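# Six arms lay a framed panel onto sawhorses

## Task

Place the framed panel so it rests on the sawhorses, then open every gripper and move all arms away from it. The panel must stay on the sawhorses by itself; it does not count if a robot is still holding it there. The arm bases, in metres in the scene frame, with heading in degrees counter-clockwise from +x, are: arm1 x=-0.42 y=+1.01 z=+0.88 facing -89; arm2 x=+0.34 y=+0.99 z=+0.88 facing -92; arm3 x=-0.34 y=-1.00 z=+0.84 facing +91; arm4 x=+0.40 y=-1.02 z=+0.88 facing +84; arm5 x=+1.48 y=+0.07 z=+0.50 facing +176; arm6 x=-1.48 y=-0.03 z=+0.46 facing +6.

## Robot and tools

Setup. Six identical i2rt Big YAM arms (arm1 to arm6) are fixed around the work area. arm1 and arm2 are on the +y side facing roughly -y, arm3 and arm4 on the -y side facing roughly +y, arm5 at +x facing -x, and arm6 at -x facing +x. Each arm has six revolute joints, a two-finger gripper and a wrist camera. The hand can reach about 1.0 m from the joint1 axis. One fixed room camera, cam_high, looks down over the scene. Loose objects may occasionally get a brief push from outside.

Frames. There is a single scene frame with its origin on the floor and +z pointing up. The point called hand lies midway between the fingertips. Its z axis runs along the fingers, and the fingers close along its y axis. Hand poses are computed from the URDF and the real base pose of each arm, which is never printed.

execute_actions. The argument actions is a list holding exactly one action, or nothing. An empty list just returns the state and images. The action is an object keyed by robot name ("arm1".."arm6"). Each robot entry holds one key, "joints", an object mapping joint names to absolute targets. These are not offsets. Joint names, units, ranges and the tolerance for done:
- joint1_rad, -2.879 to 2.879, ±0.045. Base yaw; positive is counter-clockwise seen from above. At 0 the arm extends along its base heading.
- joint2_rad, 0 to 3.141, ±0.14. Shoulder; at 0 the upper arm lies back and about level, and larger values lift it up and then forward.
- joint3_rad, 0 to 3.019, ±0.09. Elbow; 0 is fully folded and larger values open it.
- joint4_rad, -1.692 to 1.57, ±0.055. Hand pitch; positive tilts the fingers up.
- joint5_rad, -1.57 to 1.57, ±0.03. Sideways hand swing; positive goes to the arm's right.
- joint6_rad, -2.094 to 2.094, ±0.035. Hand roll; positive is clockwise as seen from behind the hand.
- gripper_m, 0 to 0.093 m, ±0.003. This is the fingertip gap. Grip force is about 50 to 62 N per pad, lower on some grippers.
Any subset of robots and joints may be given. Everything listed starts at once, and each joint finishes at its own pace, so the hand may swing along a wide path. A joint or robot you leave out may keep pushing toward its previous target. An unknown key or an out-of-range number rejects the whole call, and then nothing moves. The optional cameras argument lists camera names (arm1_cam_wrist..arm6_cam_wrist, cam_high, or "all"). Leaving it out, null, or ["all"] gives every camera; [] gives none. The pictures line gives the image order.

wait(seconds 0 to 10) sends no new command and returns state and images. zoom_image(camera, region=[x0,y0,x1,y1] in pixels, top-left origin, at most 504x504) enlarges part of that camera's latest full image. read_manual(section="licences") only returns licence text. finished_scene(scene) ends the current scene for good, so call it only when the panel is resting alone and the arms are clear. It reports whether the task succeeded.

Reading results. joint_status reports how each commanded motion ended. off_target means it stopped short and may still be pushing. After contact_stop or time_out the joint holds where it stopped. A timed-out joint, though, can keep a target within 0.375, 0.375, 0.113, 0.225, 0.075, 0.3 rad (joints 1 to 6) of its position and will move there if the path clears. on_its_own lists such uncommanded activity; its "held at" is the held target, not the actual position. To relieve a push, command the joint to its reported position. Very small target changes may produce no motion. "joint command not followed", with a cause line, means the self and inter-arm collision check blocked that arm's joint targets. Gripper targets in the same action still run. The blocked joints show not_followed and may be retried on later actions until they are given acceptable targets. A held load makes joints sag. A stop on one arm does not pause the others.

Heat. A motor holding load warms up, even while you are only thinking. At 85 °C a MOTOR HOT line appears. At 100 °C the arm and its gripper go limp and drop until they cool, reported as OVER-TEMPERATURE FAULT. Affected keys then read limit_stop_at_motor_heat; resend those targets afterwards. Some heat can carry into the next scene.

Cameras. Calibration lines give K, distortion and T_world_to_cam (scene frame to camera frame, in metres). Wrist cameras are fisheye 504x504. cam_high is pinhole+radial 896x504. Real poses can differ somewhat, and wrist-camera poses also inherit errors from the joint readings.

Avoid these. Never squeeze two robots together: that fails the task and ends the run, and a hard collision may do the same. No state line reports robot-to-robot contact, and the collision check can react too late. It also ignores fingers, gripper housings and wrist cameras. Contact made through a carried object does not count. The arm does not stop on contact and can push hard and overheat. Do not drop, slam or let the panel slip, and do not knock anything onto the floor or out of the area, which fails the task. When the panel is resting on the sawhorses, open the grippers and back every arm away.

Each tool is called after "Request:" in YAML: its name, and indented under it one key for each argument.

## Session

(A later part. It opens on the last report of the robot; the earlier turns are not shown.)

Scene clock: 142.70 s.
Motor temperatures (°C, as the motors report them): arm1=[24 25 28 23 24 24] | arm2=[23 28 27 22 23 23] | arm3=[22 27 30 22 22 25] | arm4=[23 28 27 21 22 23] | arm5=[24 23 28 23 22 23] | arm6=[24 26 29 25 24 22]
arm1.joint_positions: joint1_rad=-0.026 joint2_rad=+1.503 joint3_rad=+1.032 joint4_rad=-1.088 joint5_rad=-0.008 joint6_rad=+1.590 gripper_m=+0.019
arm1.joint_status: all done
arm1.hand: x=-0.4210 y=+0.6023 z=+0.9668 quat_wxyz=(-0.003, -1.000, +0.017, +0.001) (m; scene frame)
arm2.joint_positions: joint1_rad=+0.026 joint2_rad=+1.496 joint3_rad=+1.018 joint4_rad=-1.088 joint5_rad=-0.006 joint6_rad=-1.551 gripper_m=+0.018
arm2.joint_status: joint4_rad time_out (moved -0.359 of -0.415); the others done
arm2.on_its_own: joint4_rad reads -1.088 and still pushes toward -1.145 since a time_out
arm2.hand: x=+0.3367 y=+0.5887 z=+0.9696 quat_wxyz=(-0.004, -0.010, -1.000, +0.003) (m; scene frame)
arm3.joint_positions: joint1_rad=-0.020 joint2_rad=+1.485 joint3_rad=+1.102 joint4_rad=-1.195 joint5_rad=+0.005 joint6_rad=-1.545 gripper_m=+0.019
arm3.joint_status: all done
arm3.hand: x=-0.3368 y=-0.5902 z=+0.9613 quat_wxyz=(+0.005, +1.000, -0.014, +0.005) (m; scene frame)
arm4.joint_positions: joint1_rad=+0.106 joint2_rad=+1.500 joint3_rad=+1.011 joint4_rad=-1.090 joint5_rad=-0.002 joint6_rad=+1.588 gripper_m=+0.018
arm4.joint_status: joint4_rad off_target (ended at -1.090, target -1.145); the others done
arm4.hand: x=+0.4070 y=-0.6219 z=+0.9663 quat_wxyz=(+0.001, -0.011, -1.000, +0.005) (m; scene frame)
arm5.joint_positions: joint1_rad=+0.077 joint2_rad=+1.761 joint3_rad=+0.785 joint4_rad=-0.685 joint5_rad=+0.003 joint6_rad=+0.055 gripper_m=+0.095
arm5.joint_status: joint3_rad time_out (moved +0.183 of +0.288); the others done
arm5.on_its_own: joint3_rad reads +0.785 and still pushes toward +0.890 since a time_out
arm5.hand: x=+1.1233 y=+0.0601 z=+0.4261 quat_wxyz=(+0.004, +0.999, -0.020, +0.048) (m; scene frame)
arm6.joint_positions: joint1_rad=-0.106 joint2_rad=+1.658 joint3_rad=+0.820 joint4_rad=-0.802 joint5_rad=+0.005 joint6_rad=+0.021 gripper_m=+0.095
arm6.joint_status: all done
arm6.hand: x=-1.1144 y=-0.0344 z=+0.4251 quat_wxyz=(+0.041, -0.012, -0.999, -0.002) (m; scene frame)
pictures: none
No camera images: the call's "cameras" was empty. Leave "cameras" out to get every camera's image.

Request:
execute_actions:
  actions:
    - {"arm1":{"joints":{"joint2_rad":1.34,"joint3_rad":1.33,"joint4_rad":-1.42}},"arm2":{"joints":{"joint2_rad":1.325,"joint3_rad":1.315,"joint4_rad":-1.42}},"arm3":{"joints":{"joint2_rad":1.345,"joint3_rad":1.455,"joint4_rad":-1.525}},"arm4":{"joints":{"joint2_rad":1.32,"joint3_rad":1.31,"joint4_rad":-1.43}},"arm5":{"joints":{"joint2_rad":1.97,"joint3_rad":1.25,"joint4_rad":-0.74}},"arm6":{"joints":{"joint2_rad":1.898,"joint3_rad":1.27,"joint4_rad":-0.83}}}
  cameras: ["cam_high","arm5_cam_wrist","arm6_cam_wrist"]

Scene clock: 154.43 s.
Motor temperatures (°C, as the motors report them): arm1=[24 25 31 23 24 24] | arm2=[23 28 30 22 23 23] | arm3=[22 27 37 22 22 25] | arm4=[23 28 31 21 22 23] | arm5=[24 23 31 23 22 23] | arm6=[24 26 32 25 24 22]
arm1.joint_positions: joint1_rad=-0.026 joint2_rad=+1.409 joint3_rad=+1.228 joint4_rad=-1.383 joint5_rad=-0.005 joint6_rad=+1.596 gripper_m=+0.019
arm1.joint_status: joint3_rad time_out (moved +0.196 of +0.298); the others done
arm1.on_its_own: joint3_rad reads +1.228 and still pushes toward +1.330 since a time_out
arm1.hand: x=-0.4203 y=+0.6036 z=+1.0739 quat_wxyz=(-0.001, -1.000, +0.020, +0.003) (m; scene frame)
arm2.joint_positions: joint1_rad=+0.028 joint2_rad=+1.417 joint3_rad=+1.208 joint4_rad=-1.364 joint5_rad=-0.005 joint6_rad=-1.551 gripper_m=+0.018
arm2.joint_status: joint3_rad time_out (moved +0.190 of +0.297); joint4_rad time_out (moved -0.276 of -0.332); the others done
arm2.on_its_own: joint3_rad reads +1.208 and still pushes toward +1.315 since a time_out; joint4_rad reads -1.364 and still pushes toward -1.420 since a time_out
arm2.hand: x=+0.3371 y=+0.5863 z=+1.0679 quat_wxyz=(-0.004, -0.009, -1.000, -0.001) (m; scene frame)
arm3.joint_positions: joint1_rad=-0.020 joint2_rad=+1.415 joint3_rad=+1.329 joint4_rad=-1.495 joint5_rad=-0.002 joint6_rad=-1.544 gripper_m=+0.019
arm3.joint_status: joint3_rad time_out (moved +0.227 of +0.353); the others done
arm3.on_its_own: joint3_rad reads +1.329 and still pushes toward +1.441 since a time_out
arm3.hand: x=-0.3383 y=-0.5913 z=+1.0725 quat_wxyz=(+0.007, +1.000, -0.015, +0.001) (m; scene frame)
arm4.joint_positions: joint1_rad=+0.106 joint2_rad=+1.411 joint3_rad=+1.204 joint4_rad=-1.380 joint5_rad=-0.009 joint6_rad=+1.589 gripper_m=+0.018
arm4.joint_status: joint3_rad time_out (moved +0.193 of +0.299); the others done
arm4.on_its_own: joint3_rad reads +1.204 and still pushes toward +1.310 since a time_out
arm4.hand: x=+0.4056 y=-0.6214 z=+1.0693 quat_wxyz=(+0.004, -0.012, -1.000, +0.009) (m; scene frame)
arm5.joint_positions: joint1_rad=+0.072 joint2_rad=+1.961 joint3_rad=+1.156 joint4_rad=-0.802 joint5_rad=+0.005 joint6_rad=+0.033 gripper_m=+0.095
arm5.joint_status: joint3_rad time_out (moved +0.370 of +0.465); joint4_rad time_out (moved -0.117 of -0.055); the others done
arm5.on_its_own: joint3_rad reads +1.156 and still pushes toward +1.250 since a time_out; joint4_rad reads -0.802 and still pushes toward -0.740 since a time_out
arm5.hand: x=+0.9911 y=+0.0611 z=+0.4303 quat_wxyz=(+0.004, +1.000, -0.011, +0.022) (m; scene frame)
arm6.joint_positions: joint1_rad=-0.106 joint2_rad=+1.880 joint3_rad=+1.197 joint4_rad=-0.875 joint5_rad=+0.004 joint6_rad=+0.021 gripper_m=+0.095
arm6.joint_status: all done
arm6.hand: x=-0.9740 y=-0.0351 z=+0.4346 quat_wxyz=(+0.000, -0.013, -1.000, -0.002) (m; scene frame)
pictures: arm5_cam_wrist, arm6_cam_wrist, cam_high
camera_calibration (this result's frames):
arm5_cam_wrist: T_world_to_cam=[[0.0295534, 0.999551, -0.00495226, -0.0896721], [0.78571, -0.0201676, 0.618266, -1.03892], [0.617889, -0.0221629, -0.785953, -0.149394], [0, 0, 0, 1]] pos_world=[0.91125, 0.0653683, 0.524469]
arm6_cam_wrist: T_world_to_cam=[[-0.0269302, -0.999602, 0.00838813, -0.0654703], [-0.804506, 0.0266532, 0.593346, -1.03707], [-0.593333, 0.00923061, -0.804904, -0.104765], [0, 0, 0, 1]] pos_world=[-0.898255, -0.036836, 0.531565]
Images, in order (width x height): arm5_cam_wrist 504x504, arm6_cam_wrist 504x504, cam_high 896x504.

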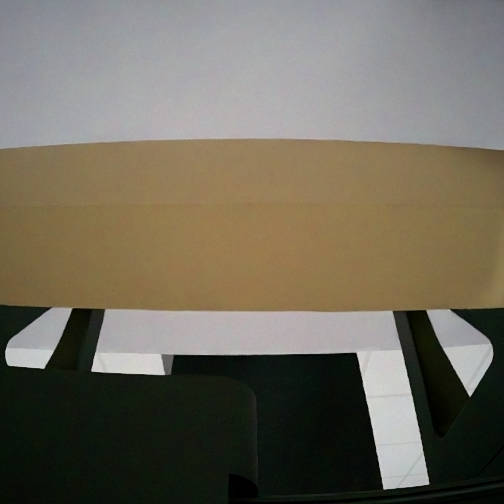

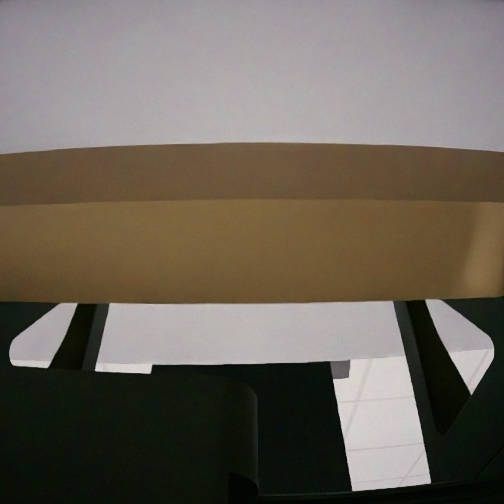

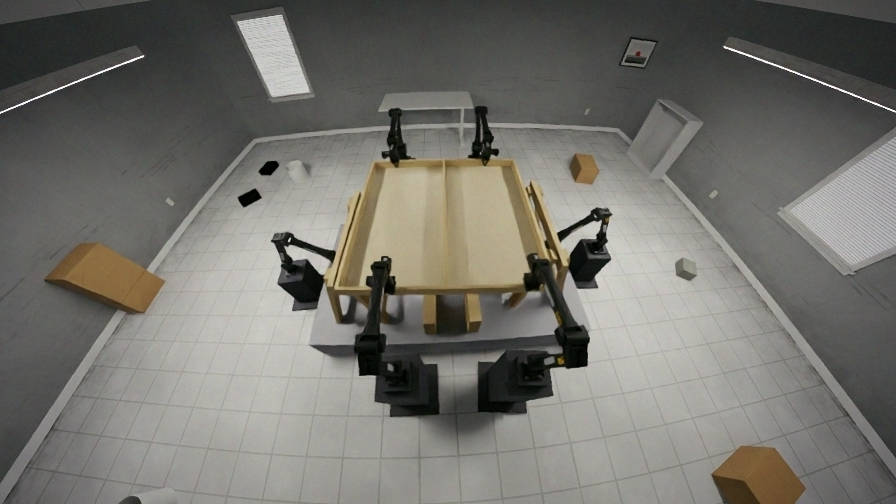

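Request:
execute_actions:
  actions:
    - {"arm5":{"joints":{"joint2_rad":2.213,"joint3_rad":1.69,"joint4_rad":-0.94}},"arm6":{"joints":{"joint2_rad":2.165,"joint3_rad":1.7,"joint4_rad":-1.02}}}
  cameras: ["cam_high"]

Request:
execute_actions:
  actions:
    - {"arm5":{"joints":{"joint2_rad":2.556,"joint3_rad":2.33,"joint4_rad":-1.08}},"arm6":{"joints":{"joint2_rad":2.52,"joint3_rad":2.35,"joint4_rad":-1.15}}}
  cameras: ["cam_high","arm5_cam_wrist","arm6_cam_wrist"]

Scene clock: 164.80 s.
Motor temperatures (°C, as the motors report them): arm1=[24 25 35 23 24 24] | arm2=[23 28 35 22 23 23] | arm3=[22 27 42 22 22 25] | arm4=[23 29 35 21 22 23] | arm5=[24 24 32 23 22 23] | arm6=[24 27 33 25 24 22]
arm1.joint_positions: joint1_rad=-0.026 joint2_rad=+1.409 joint3_rad=+1.228 joint4_rad=-1.383 joint5_rad=-0.005 joint6_rad=+1.596 gripper_m=+0.019
arm1.joint_status: not commanded
arm1.on_its_own: joint3_rad reads +1.228 and still pushes toward +1.330 since a time_out
arm1.hand: x=-0.4203 y=+0.6036 z=+1.0739 quat_wxyz=(-0.001, -1.000, +0.020, +0.003) (m; scene frame)
arm2.joint_positions: joint1_rad=+0.028 joint2_rad=+1.417 joint3_rad=+1.208 joint4_rad=-1.364 joint5_rad=-0.005 joint6_rad=-1.551 gripper_m=+0.018
arm2.joint_status: not commanded
arm2.on_its_own: joint3_rad reads +1.208 and still pushes toward +1.315 since a time_out; joint4_rad reads -1.364 and still pushes toward -1.420 since a time_out
arm2.hand: x=+0.3371 y=+0.5863 z=+1.0679 quat_wxyz=(-0.004, -0.009, -1.000, -0.001) (m; scene frame)
arm3.joint_positions: joint1_rad=-0.020 joint2_rad=+1.415 joint3_rad=+1.329 joint4_rad=-1.495 joint5_rad=-0.002 joint6_rad=-1.544 gripper_m=+0.019
arm3.joint_status: not commanded
arm3.on_its_own: joint3_rad reads +1.329 and still pushes toward +1.441 since a time_out
arm3.hand: x=-0.3383 y=-0.5913 z=+1.0725 quat_wxyz=(+0.007, +1.000, -0.015, +0.001) (m; scene frame)
arm4.joint_positions: joint1_rad=+0.106 joint2_rad=+1.411 joint3_rad=+1.204 joint4_rad=-1.380 joint5_rad=-0.009 joint6_rad=+1.589 gripper_m=+0.018
arm4.joint_status: not commanded
arm4.on_its_own: joint3_rad reads +1.204 and still pushes toward +1.310 since a time_out
arm4.hand: x=+0.4056 y=-0.6214 z=+1.0693 quat_wxyz=(+0.004, -0.012, -1.000, +0.009) (m; scene frame)
arm5.joint_positions: joint1_rad=+0.071 joint2_rad=+2.199 joint3_rad=+1.602 joint4_rad=-0.995 joint5_rad=+0.005 joint6_rad=-0.004 gripper_m=+0.095
arm5.joint_status: all done
arm5.hand: x=+0.8655 y=+0.0604 z=+0.4324 quat_wxyz=(+0.004, +1.000, +0.006, +0.014) (m; scene frame)
arm6.joint_positions: joint1_rad=-0.106 joint2_rad=+2.125 joint3_rad=+1.626 joint4_rad=-1.070 joint5_rad=+0.004 joint6_rad=+0.020 gripper_m=+0.095
arm6.joint_status: all done
arm6.hand: x=-0.8607 y=-0.0355 z=+0.4375 quat_wxyz=(+0.005, -0.012, -1.000, -0.003) (m; scene frame)
pictures: cam_high
Images, in order (width x height): cam_high 896x504.

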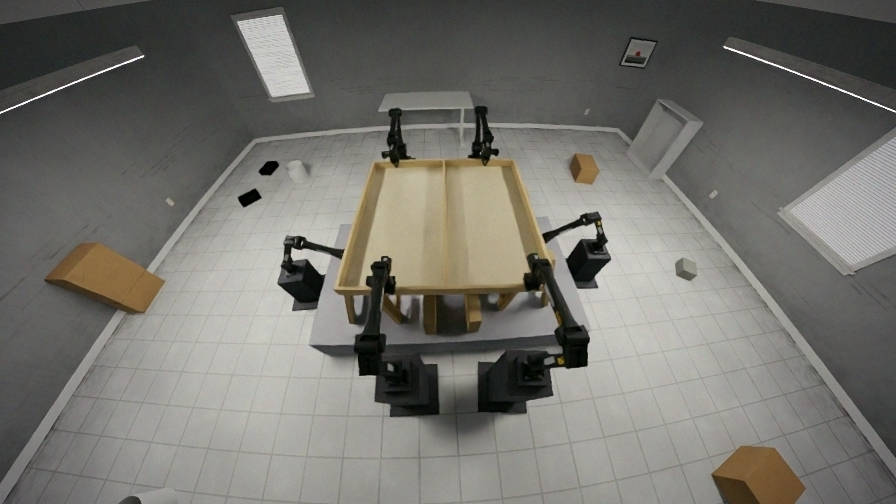

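Scene clock: 166.03 s.
Motor temperatures (°C, as the motors report them): arm1=[24 25 35 23 24 24] | arm2=[23 28 35 22 23 23] | arm3=[22 27 42 22 22 25] | arm4=[23 29 35 21 22 23] | arm5=[24 24 33 23 22 23] | arm6=[24 27 34 25 24 22]
arm1.joint_positions: joint1_rad=-0.026 joint2_rad=+1.409 joint3_rad=+1.228 joint4_rad=-1.383 joint5_rad=-0.005 joint6_rad=+1.596 gripper_m=+0.019
arm1.joint_status: not commanded
arm1.on_its_own: joint3_rad reads +1.228 and still pushes toward +1.330 since a time_out
arm1.hand: x=-0.4203 y=+0.6036 z=+1.0739 quat_wxyz=(-0.001, -1.000, +0.020, +0.003) (m; scene frame)
arm2.joint_positions: joint1_rad=+0.028 joint2_rad=+1.417 joint3_rad=+1.208 joint4_rad=-1.364 joint5_rad=-0.005 joint6_rad=-1.551 gripper_m=+0.018
arm2.joint_status: not commanded
arm2.on_its_own: joint3_rad reads +1.208 and still pushes toward +1.315 since a time_out; joint4_rad reads -1.364 and still pushes toward -1.420 since a time_out
arm2.hand: x=+0.3371 y=+0.5863 z=+1.0679 quat_wxyz=(-0.004, -0.009, -1.000, -0.001) (m; scene frame)
arm3.joint_positions: joint1_rad=-0.020 joint2_rad=+1.415 joint3_rad=+1.329 joint4_rad=-1.495 joint5_rad=-0.002 joint6_rad=-1.544 gripper_m=+0.019
arm3.joint_status: not commanded
arm3.on_its_own: joint3_rad reads +1.329 and still pushes toward +1.441 since a time_out
arm3.hand: x=-0.3383 y=-0.5913 z=+1.0725 quat_wxyz=(+0.007, +1.000, -0.015, +0.001) (m; scene frame)
arm4.joint_positions: joint1_rad=+0.106 joint2_rad=+1.411 joint3_rad=+1.204 joint4_rad=-1.380 joint5_rad=-0.009 joint6_rad=+1.589 gripper_m=+0.018
arm4.joint_status: not commanded
arm4.on_its_own: joint3_rad reads +1.204 and still pushes toward +1.310 since a time_out
arm4.hand: x=+0.4056 y=-0.6214 z=+1.0693 quat_wxyz=(+0.004, -0.012, -1.000, +0.009) (m; scene frame)
arm5.joint_positions: joint1_rad=+0.071 joint2_rad=+2.541 joint3_rad=+2.251 joint4_rad=-1.116 joint5_rad=-0.001 joint6_rad=-0.031 gripper_m=+0.095
arm5.joint_status: all done
arm5.hand: x=+0.6968 y=+0.0578 z=+0.4313 quat_wxyz=(+0.007, +0.997, +0.019, -0.079) (m; scene frame)
arm6.joint_positions: joint1_rad=-0.106 joint2_rad=+2.483 joint3_rad=+2.281 joint4_rad=-1.180 joint5_rad=+0.003 joint6_rad=+0.016 gripper_m=+0.095
arm6.joint_status: all done
arm6.hand: x=-0.6918 y=-0.0361 z=+0.4377 quat_wxyz=(-0.088, -0.011, -0.996, -0.003) (m; scene frame)
pictures: arm5_cam_wrist, arm6_cam_wrist, cam_high
camera_calibration (this result's frames):
arm5_cam_wrist: T_world_to_cam=[[-0.032998, 0.999412, -0.00931868, -0.032145], [0.893076, 0.0336703, 0.448644, -0.813065], [0.448694, 0.00648206, -0.893662, 0.195838], [0, 0, 0, 1]] pos_world=[0.637197, 0.0582328, 0.539491]
arm6_cam_wrist: T_world_to_cam=[[-0.024863, -0.999683, 0.00384621, -0.055541], [-0.896163, 0.0239931, 0.443076, -0.809586], [-0.443028, 0.00756937, -0.896476, 0.209171], [0, 0, 0, 1]] pos_world=[-0.634233, -0.0376823, 0.546438]
Images, in order (width x height): arm5_cam_wrist 504x504, arm6_cam_wrist 504x504, cam_high 896x504.

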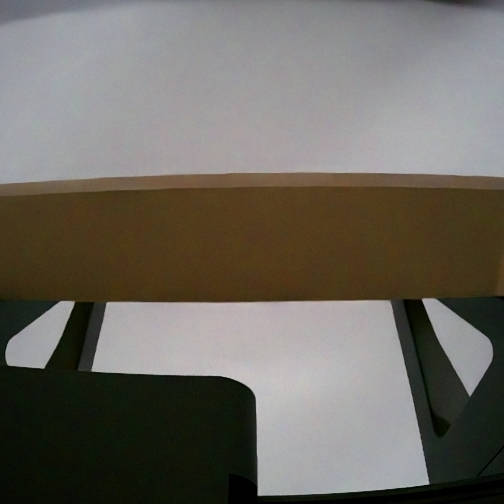

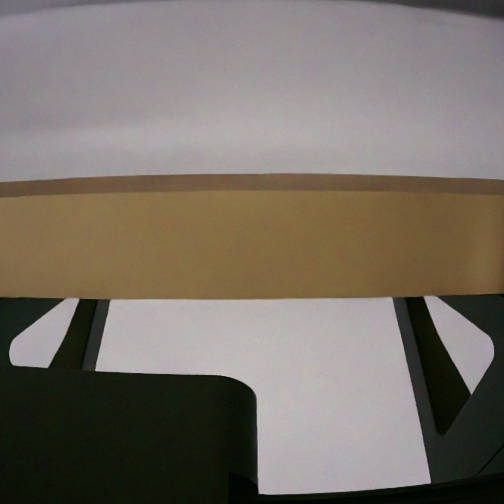

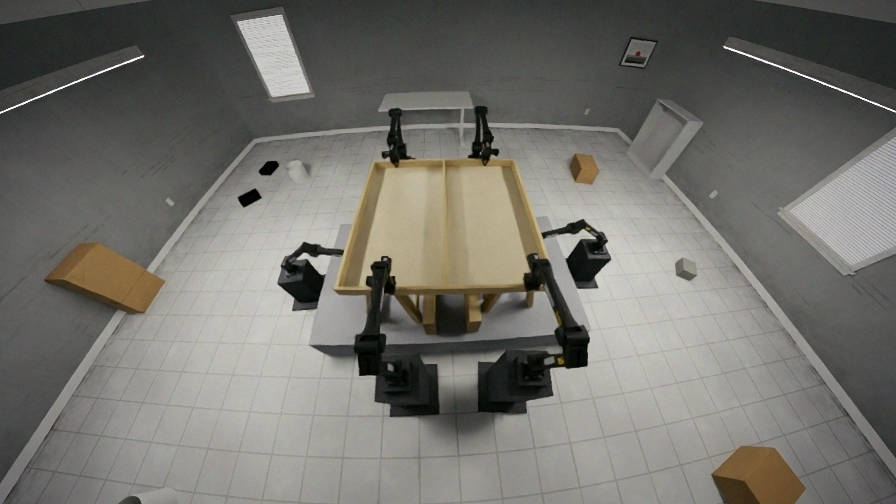

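Both sawhorses are under the panel. I'll retract the pushers, lower the panel partway and check the gap.

Request:
execute_actions:
  actions:
    - {"arm1":{"joints":{"joint2_rad":1.42,"joint3_rad":1.17,"joint4_rad":-1.23}},"arm2":{"joints":{"joint2_rad":1.41,"joint3_rad":1.155,"joint4_rad":-1.23}},"arm3":{"joints":{"joint2_rad":1.41,"joint3_rad":1.265,"joint4_rad":-1.345}},"arm4":{"joints":{"joint2_rad":1.41,"joint3_rad":1.15,"joint4_rad":-1.24}},"arm5":{"joints":{"joint2_rad":1.1,"joint3_rad":0.9}},"arm6":{"joints":{"joint2_rad":1.1,"joint3_rad":0.9}}}
  cameras: []

Request:
execute_actions:
  actions:
    - {"arm5":{"joints":{"joint4_rad":0.8}},"arm6":{"joints":{"joint4_rad":0.8}}}
  cameras: ["arm5_cam_wrist","arm6_cam_wrist"]

Scene clock: 180.10 s.
Motor temperatures (°C, as the motors report them): arm1=[24 25 38 23 24 24] | arm2=[23 28 38 22 23 23] | arm3=[22 27 45 22 22 25] | arm4=[23 29 37 21 22 23] | arm5=[24 26 34 23 22 23] | arm6=[24 29 35 25 24 22]
arm1.joint_positions: joint1_rad=-0.026 joint2_rad=+1.473 joint3_rad=+1.102 joint4_rad=-1.215 joint5_rad=-0.006 joint6_rad=+1.601 gripper_m=+0.019
arm1.joint_status: all done
arm1.hand: x=-0.4207 y=+0.6047 z=+1.0029 quat_wxyz=(+0.010, -1.000, +0.022, +0.002) (m; scene frame)
arm2.joint_positions: joint1_rad=+0.028 joint2_rad=+1.492 joint3_rad=+1.092 joint4_rad=-1.215 joint5_rad=-0.004 joint6_rad=-1.547 gripper_m=+0.018
arm2.joint_status: all done
arm2.hand: x=+0.3369 y=+0.5895 z=+0.9971 quat_wxyz=(-0.003, -0.011, -1.000, -0.022) (m; scene frame)
arm3.joint_positions: joint1_rad=-0.023 joint2_rad=+1.472 joint3_rad=+1.196 joint4_rad=-1.327 joint5_rad=-0.007 joint6_rad=-1.542 gripper_m=+0.019
arm3.joint_status: all done
arm3.hand: x=-0.3376 y=-0.5879 z=+1.0007 quat_wxyz=(+0.017, +1.000, -0.018, -0.001) (m; scene frame)
arm4.joint_positions: joint1_rad=+0.105 joint2_rad=+1.497 joint3_rad=+1.097 joint4_rad=-1.219 joint5_rad=-0.011 joint6_rad=+1.591 gripper_m=+0.018
arm4.joint_status: all done
arm4.hand: x=+0.4061 y=-0.6186 z=+0.9973 quat_wxyz=(+0.005, -0.014, -1.000, +0.025) (m; scene frame)
arm5.joint_positions: joint1_rad=+0.071 joint2_rad=+1.111 joint3_rad=+0.902 joint4_rad=-1.081 joint5_rad=-0.001 joint6_rad=-0.011 gripper_m=+0.095
arm5.joint_status: all done
arm5.hand: x=+1.1174 y=+0.0650 z=+0.6821 quat_wxyz=(+0.007, +0.991, +0.009, -0.136) (m; scene frame)
arm6.joint_positions: joint1_rad=-0.106 joint2_rad=+1.103 joint3_rad=+0.906 joint4_rad=-1.148 joint5_rad=+0.003 joint6_rad=+0.008 gripper_m=+0.095
arm6.joint_status: all done
arm6.hand: x=-1.1312 y=-0.0359 z=+0.6376 quat_wxyz=(-0.107, -0.007, -0.994, -0.003) (m; scene frame)
pictures: none
No camera images: the call's "cameras" was empty. Leave "cameras" out to get every camera's image.

Scene clock: 182.10 s.
Motor temperatures (°C, as the motors report them): arm1=[24 25 37 23 24 24] | arm2=[23 28 38 22 23 23] | arm3=[22 27 45 22 22 25] | arm4=[23 29 37 21 22 23] | arm5=[24 26 33 23 22 23] | arm6=[24 29 35 25 24 22]
arm1.joint_positions: joint1_rad=-0.026 joint2_rad=+1.473 joint3_rad=+1.102 joint4_rad=-1.215 joint5_rad=-0.006 joint6_rad=+1.601 gripper_m=+0.019
arm1.joint_status: not commanded
arm1.hand: x=-0.4207 y=+0.6047 z=+1.0029 quat_wxyz=(+0.010, -1.000, +0.022, +0.002) (m; scene frame)
arm2.joint_positions: joint1_rad=+0.028 joint2_rad=+1.492 joint3_rad=+1.092 joint4_rad=-1.215 joint5_rad=-0.004 joint6_rad=-1.547 gripper_m=+0.018
arm2.joint_status: not commanded
arm2.hand: x=+0.3369 y=+0.5895 z=+0.9971 quat_wxyz=(-0.003, -0.011, -1.000, -0.022) (m; scene frame)
arm3.joint_positions: joint1_rad=-0.023 joint2_rad=+1.472 joint3_rad=+1.196 joint4_rad=-1.327 joint5_rad=-0.007 joint6_rad=-1.542 gripper_m=+0.019
arm3.joint_status: not commanded
arm3.hand: x=-0.3376 y=-0.5879 z=+1.0007 quat_wxyz=(+0.017, +1.000, -0.018, -0.001) (m; scene frame)
arm4.joint_positions: joint1_rad=+0.105 joint2_rad=+1.497 joint3_rad=+1.097 joint4_rad=-1.219 joint5_rad=-0.011 joint6_rad=+1.591 gripper_m=+0.018
arm4.joint_status: not commanded
arm4.hand: x=+0.4061 y=-0.6186 z=+0.9973 quat_wxyz=(+0.005, -0.014, -1.000, +0.025) (m; scene frame)
arm5.joint_positions: joint1_rad=+0.071 joint2_rad=+1.111 joint3_rad=+0.902 joint4_rad=+0.778 joint5_rad=-0.001 joint6_rad=-0.011 gripper_m=+0.095
arm5.joint_status: all done
arm5.hand: x=+0.9754 y=+0.0688 z=+1.0498 quat_wxyz=(+0.003, +0.483, -0.001, -0.876) (m; scene frame)
arm6.joint_positions: joint1_rad=-0.106 joint2_rad=+1.103 joint3_rad=+0.906 joint4_rad=+0.785 joint5_rad=+0.003 joint6_rad=+0.008 gripper_m=+0.095
arm6.joint_status: all done
arm6.hand: x=-0.9770 y=-0.0399 z=+1.0116 quat_wxyz=(-0.879, -0.008, -0.477, -0.003) (m; scene frame)
pictures: arm5_cam_wrist, arm6_cam_wrist
camera_calibration (this result's frames):
arm5_cam_wrist: T_world_to_cam=[[-0.00579041, 0.999931, -0.0102629, -0.053812], [0.0603947, -0.00989467, -0.998126, 0.994258], [-0.998158, -0.00639939, -0.0603332, 1.16085], [0, 0, 0, 1]] pos_world=[1.09835, 0.0710748, 1.06188]
arm6_cam_wrist: T_world_to_cam=[[-0.0124875, -0.9996, -0.0253722, -0.0269125], [-0.0599594, 0.0260771, -0.99786, 0.955381], [0.998123, -0.0109395, -0.0602611, 1.15867], [0, 0, 0, 1]] pos_world=[-1.09955, -0.03914, 1.02248]
Images, in order (width x height): arm5_cam_wrist 504x504, arm6_cam_wrist 504x504.

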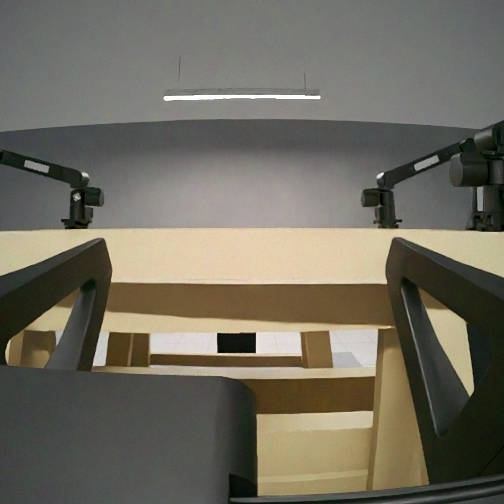

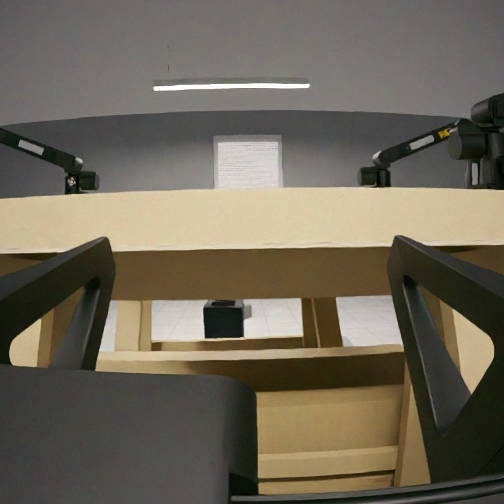

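Request:
execute_actions:
  actions:
    - {"arm1":{"joints":{"joint2_rad":1.46,"joint3_rad":1.1,"joint4_rad":-1.17}},"arm2":{"joints":{"joint2_rad":1.46,"joint3_rad":1.085,"joint4_rad":-1.17}},"arm3":{"joints":{"joint2_rad":1.45,"joint3_rad":1.19,"joint4_rad":-1.28}},"arm4":{"joints":{"joint2_rad":1.46,"joint3_rad":1.085,"joint4_rad":-1.17}},"arm5":{"joints":{"joint2_rad":0.8,"joint3_rad":0.4,"joint4_rad":1.1}},"arm6":{"joints":{"joint2_rad":0.8,"joint3_rad":0.5,"joint4_rad":1.0}}}
  cameras: ["arm5_cam_wrist","arm6_cam_wrist"]

Scene clock: 196.97 s.
Motor temperatures (°C, as the motors report them): arm1=[24 25 36 23 24 24] | arm2=[23 29 37 22 23 23] | arm3=[22 27 42 22 22 25] | arm4=[23 29 34 21 22 23] | arm5=[24 24 31 23 22 23] | arm6=[24 27 32 25 24 22]
arm1.joint_positions: joint1_rad=-0.026 joint2_rad=+1.466 joint3_rad=+1.087 joint4_rad=-1.195 joint5_rad=-0.006 joint6_rad=+1.600 gripper_m=+0.019
arm1.joint_status: all done
arm1.hand: x=-0.4207 y=+0.6055 z=+1.0004 quat_wxyz=(+0.004, -1.000, +0.021, +0.002) (m; scene frame)
arm2.joint_positions: joint1_rad=+0.028 joint2_rad=+1.486 joint3_rad=+1.077 joint4_rad=-1.194 joint5_rad=-0.004 joint6_rad=-1.547 gripper_m=+0.018
arm2.joint_status: all done
arm2.hand: x=+0.3369 y=+0.5903 z=+0.9937 quat_wxyz=(-0.003, -0.011, -1.000, -0.016) (m; scene frame)
arm3.joint_positions: joint1_rad=-0.023 joint2_rad=+1.461 joint3_rad=+1.177 joint4_rad=-1.300 joint5_rad=-0.006 joint6_rad=-1.543 gripper_m=+0.019
arm3.joint_status: all done
arm3.hand: x=-0.3375 y=-0.5883 z=+0.9979 quat_wxyz=(+0.008, +1.000, -0.017, -0.001) (m; scene frame)
arm4.joint_positions: joint1_rad=+0.105 joint2_rad=+1.488 joint3_rad=+1.077 joint4_rad=-1.191 joint5_rad=-0.011 joint6_rad=+1.589 gripper_m=+0.018
arm4.joint_status: all done
arm4.hand: x=+0.4063 y=-0.6193 z=+0.9936 quat_wxyz=(+0.005, -0.013, -1.000, +0.017) (m; scene frame)
arm5.joint_positions: joint1_rad=+0.071 joint2_rad=+0.799 joint3_rad=+0.402 joint4_rad=+1.085 joint5_rad=-0.001 joint6_rad=-0.011 gripper_m=+0.095
arm5.joint_status: all done
arm5.hand: x=+1.1231 y=+0.0688 z=+0.9552 quat_wxyz=(+0.002, +0.430, -0.001, -0.903) (m; scene frame)
arm6.joint_positions: joint1_rad=-0.106 joint2_rad=+0.797 joint3_rad=+0.508 joint4_rad=+0.993 joint5_rad=+0.003 joint6_rad=+0.008 gripper_m=+0.095
arm6.joint_status: all done
arm6.hand: x=-1.1094 y=-0.0388 z=+0.9518 quat_wxyz=(-0.905, -0.008, -0.425, -0.003) (m; scene frame)
pictures: arm5_cam_wrist, arm6_cam_wrist
camera_calibration (this result's frames):
arm5_cam_wrist: T_world_to_cam=[[-0.00538559, 0.999929, -0.0106561, -0.0540084], [-0.05855, -0.0109533, -0.998224, 1.02469], [-0.99827, -0.00475211, 0.0586048, 1.18893], [0, 0, 0, 1]] pos_world=[1.24658, 0.0708782, 0.952622]
arm6_cam_wrist: T_world_to_cam=[[-0.0104921, -0.999602, -0.0262031, -0.0259844], [0.0563065, 0.0255723, -0.998086, 1.01691], [0.998358, -0.0119475, 0.0560158, 1.17679], [0, 0, 0, 1]] pos_world=[-1.23239, -0.0379193, 0.948368]
Images, in order (width x height): arm5_cam_wrist 504x504, arm6_cam_wrist 504x504.

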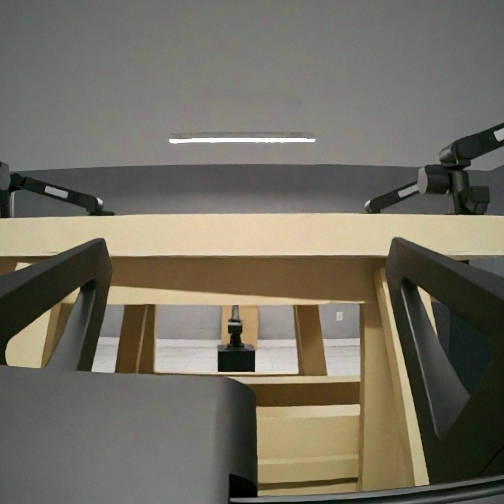

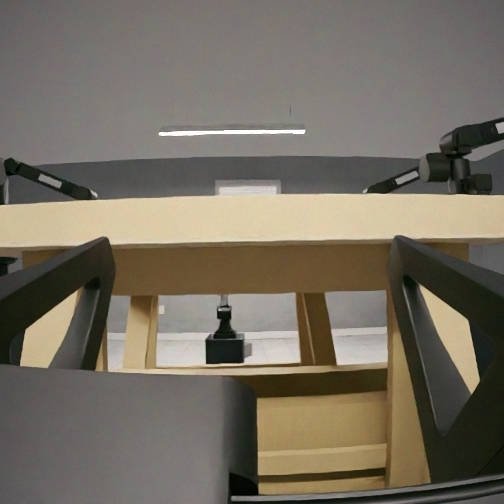

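Request:
execute_actions:
  actions:
    - {"arm1":{"joints":{"gripper_m":0.093}},"arm2":{"joints":{"gripper_m":0.093}},"arm3":{"joints":{"gripper_m":0.093}},"arm4":{"joints":{"gripper_m":0.093}}}
  cameras: []

Request:
execute_actions:
  actions:
    - {"arm1":{"joints":{"joint2_rad":0.8,"joint3_rad":1.4,"joint4_rad":-1.65}},"arm2":{"joints":{"joint2_rad":0.8,"joint3_rad":1.4,"joint4_rad":-1.65}},"arm3":{"joints":{"joint2_rad":0.8,"joint3_rad":1.5,"joint4_rad":-1.65}},"arm4":{"joints":{"joint2_rad":0.8,"joint3_rad":1.4,"joint4_rad":-1.65}}}
  cameras: ["cam_high","arm5_cam_wrist"]

Scene clock: 207.73 s.
Motor temperatures (°C, as the motors report them): arm1=[24 25 34 23 24 24] | arm2=[23 28 34 22 23 23] | arm3=[22 27 39 22 22 25] | arm4=[23 28 32 21 22 23] | arm5=[24 24 31 23 22 23] | arm6=[24 27 31 25 24 22]
arm1.joint_positions: joint1_rad=-0.026 joint2_rad=+1.466 joint3_rad=+1.087 joint4_rad=-1.179 joint5_rad=-0.004 joint6_rad=+1.585 gripper_m=+0.093
arm1.joint_status: all done
arm1.hand: x=-0.4212 y=+0.6016 z=+1.0004 quat_wxyz=(-0.004, -1.000, +0.014, +0.003) (m; scene frame)
arm2.joint_positions: joint1_rad=+0.028 joint2_rad=+1.486 joint3_rad=+1.077 joint4_rad=-1.187 joint5_rad=-0.003 joint6_rad=-1.560 gripper_m=+0.093
arm2.joint_status: all done
arm2.hand: x=+0.3369 y=+0.5885 z=+0.9938 quat_wxyz=(-0.003, -0.005, -1.000, -0.012) (m; scene frame)
arm3.joint_positions: joint1_rad=-0.023 joint2_rad=+1.456 joint3_rad=+1.177 joint4_rad=-1.294 joint5_rad=-0.003 joint6_rad=-1.558 gripper_m=+0.093
arm3.joint_status: all done
arm3.hand: x=-0.3368 y=-0.5871 z=+0.9999 quat_wxyz=(+0.002, +1.000, -0.009, +0.001) (m; scene frame)
arm4.joint_positions: joint1_rad=+0.105 joint2_rad=+1.476 joint3_rad=+1.077 joint4_rad=-1.180 joint5_rad=-0.002 joint6_rad=+1.580 gripper_m=+0.093
arm4.joint_status: all done
arm4.hand: x=+0.4077 y=-0.6164 z=+0.9983 quat_wxyz=(+0.001, -0.008, -1.000, +0.005) (m; scene frame)
arm5.joint_positions: joint1_rad=+0.071 joint2_rad=+0.799 joint3_rad=+0.402 joint4_rad=+1.085 joint5_rad=-0.001 joint6_rad=-0.011 gripper_m=+0.095
arm5.joint_status: not commanded
arm5.hand: x=+1.1231 y=+0.0688 z=+0.9552 quat_wxyz=(+0.002, +0.430, -0.001, -0.903) (m; scene frame)
arm6.joint_positions: joint1_rad=-0.106 joint2_rad=+0.797 joint3_rad=+0.508 joint4_rad=+0.993 joint5_rad=+0.003 joint6_rad=+0.008 gripper_m=+0.095
arm6.joint_status: not commanded
arm6.hand: x=-1.1094 y=-0.0388 z=+0.9518 quat_wxyz=(-0.905, -0.008, -0.425, -0.003) (m; scene frame)
pictures: none
No camera images: the call's "cameras" was empty. Leave "cameras" out to get every camera's image.

Scene clock: 209.47 s.
Motor temperatures (°C, as the motors report them): arm1=[24 25 34 23 24 24] | arm2=[23 28 34 22 23 23] | arm3=[22 27 38 22 22 25] | arm4=[23 28 32 21 22 23] | arm5=[24 24 30 23 22 23] | arm6=[24 27 31 25 24 22]
arm1.joint_positions: joint1_rad=-0.026 joint2_rad=+0.800 joint3_rad=+1.396 joint4_rad=-1.646 joint5_rad=-0.004 joint6_rad=+1.583 gripper_m=+0.093
arm1.joint_status: all done
arm1.hand: x=-0.4156 y=+0.7625 z=+1.3247 quat_wxyz=(-0.255, -0.967, +0.011, +0.004) (m; scene frame)
arm2.joint_positions: joint1_rad=+0.028 joint2_rad=+0.797 joint3_rad=+1.385 joint4_rad=-1.638 joint5_rad=-0.003 joint6_rad=-1.562 gripper_m=+0.093
arm2.joint_status: all done
arm2.hand: x=+0.3355 y=+0.7446 z=+1.3252 quat_wxyz=(-0.004, -0.004, -0.966, +0.258) (m; scene frame)
arm3.joint_positions: joint1_rad=-0.023 joint2_rad=+0.806 joint3_rad=+1.501 joint4_rad=-1.639 joint5_rad=-0.002 joint6_rad=-1.559 gripper_m=+0.093
arm3.joint_status: all done
arm3.hand: x=-0.3392 y=-0.7527 z=+1.3329 quat_wxyz=(-0.307, +0.952, -0.007, +0.000) (m; scene frame)
arm4.joint_positions: joint1_rad=+0.105 joint2_rad=+0.805 joint3_rad=+1.387 joint4_rad=-1.647 joint5_rad=-0.002 joint6_rad=+1.578 gripper_m=+0.093
arm4.joint_status: all done
arm4.hand: x=+0.4065 y=-0.7729 z=+1.3241 quat_wxyz=(+0.001, -0.007, -0.968, -0.250) (m; scene frame)
arm5.joint_positions: joint1_rad=+0.071 joint2_rad=+0.799 joint3_rad=+0.402 joint4_rad=+1.085 joint5_rad=-0.001 joint6_rad=-0.011 gripper_m=+0.095
arm5.joint_status: not commanded
arm5.hand: x=+1.1231 y=+0.0688 z=+0.9552 quat_wxyz=(+0.002, +0.430, -0.001, -0.903) (m; scene frame)
arm6.joint_positions: joint1_rad=-0.106 joint2_rad=+0.797 joint3_rad=+0.508 joint4_rad=+0.993 joint5_rad=+0.003 joint6_rad=+0.008 gripper_m=+0.095
arm6.joint_status: not commanded
arm6.hand: x=-1.1094 y=-0.0388 z=+0.9518 quat_wxyz=(-0.905, -0.008, -0.425, -0.003) (m; scene frame)
pictures: arm5_cam_wrist, cam_high
camera_calibration (this result's frames):
arm5_cam_wrist: T_world_to_cam=[[-0.00538559, 0.999929, -0.0106561, -0.0540084], [-0.05855, -0.0109533, -0.998224, 1.02469], [-0.99827, -0.00475211, 0.0586048, 1.18893], [0, 0, 0, 1]] pos_world=[1.24658, 0.0708782, 0.952622]
Images, in order (width x height): arm5_cam_wrist 504x504, cam_high 896x504.

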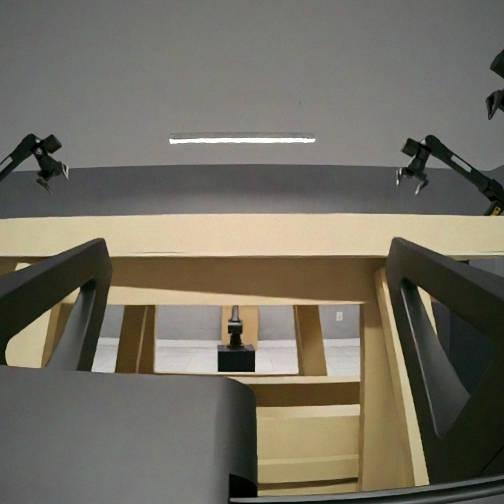

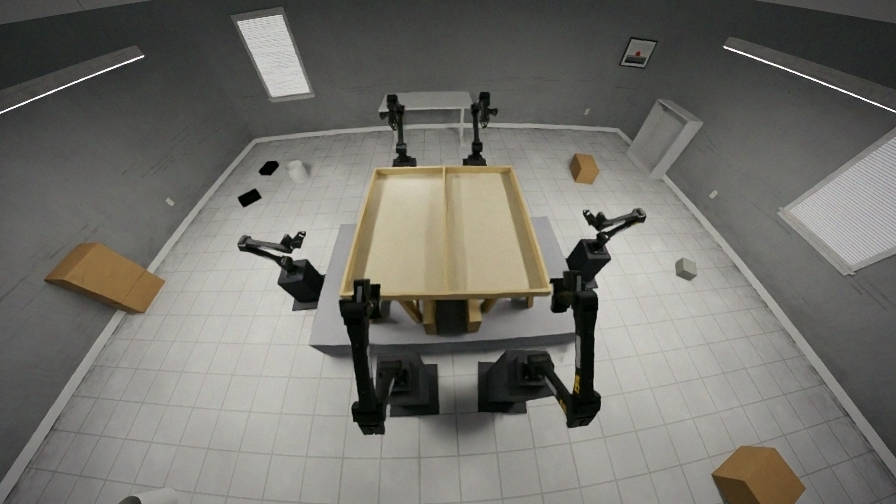

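Request:
finished_scene:
  scene: 1

The scene is finished: the task was done.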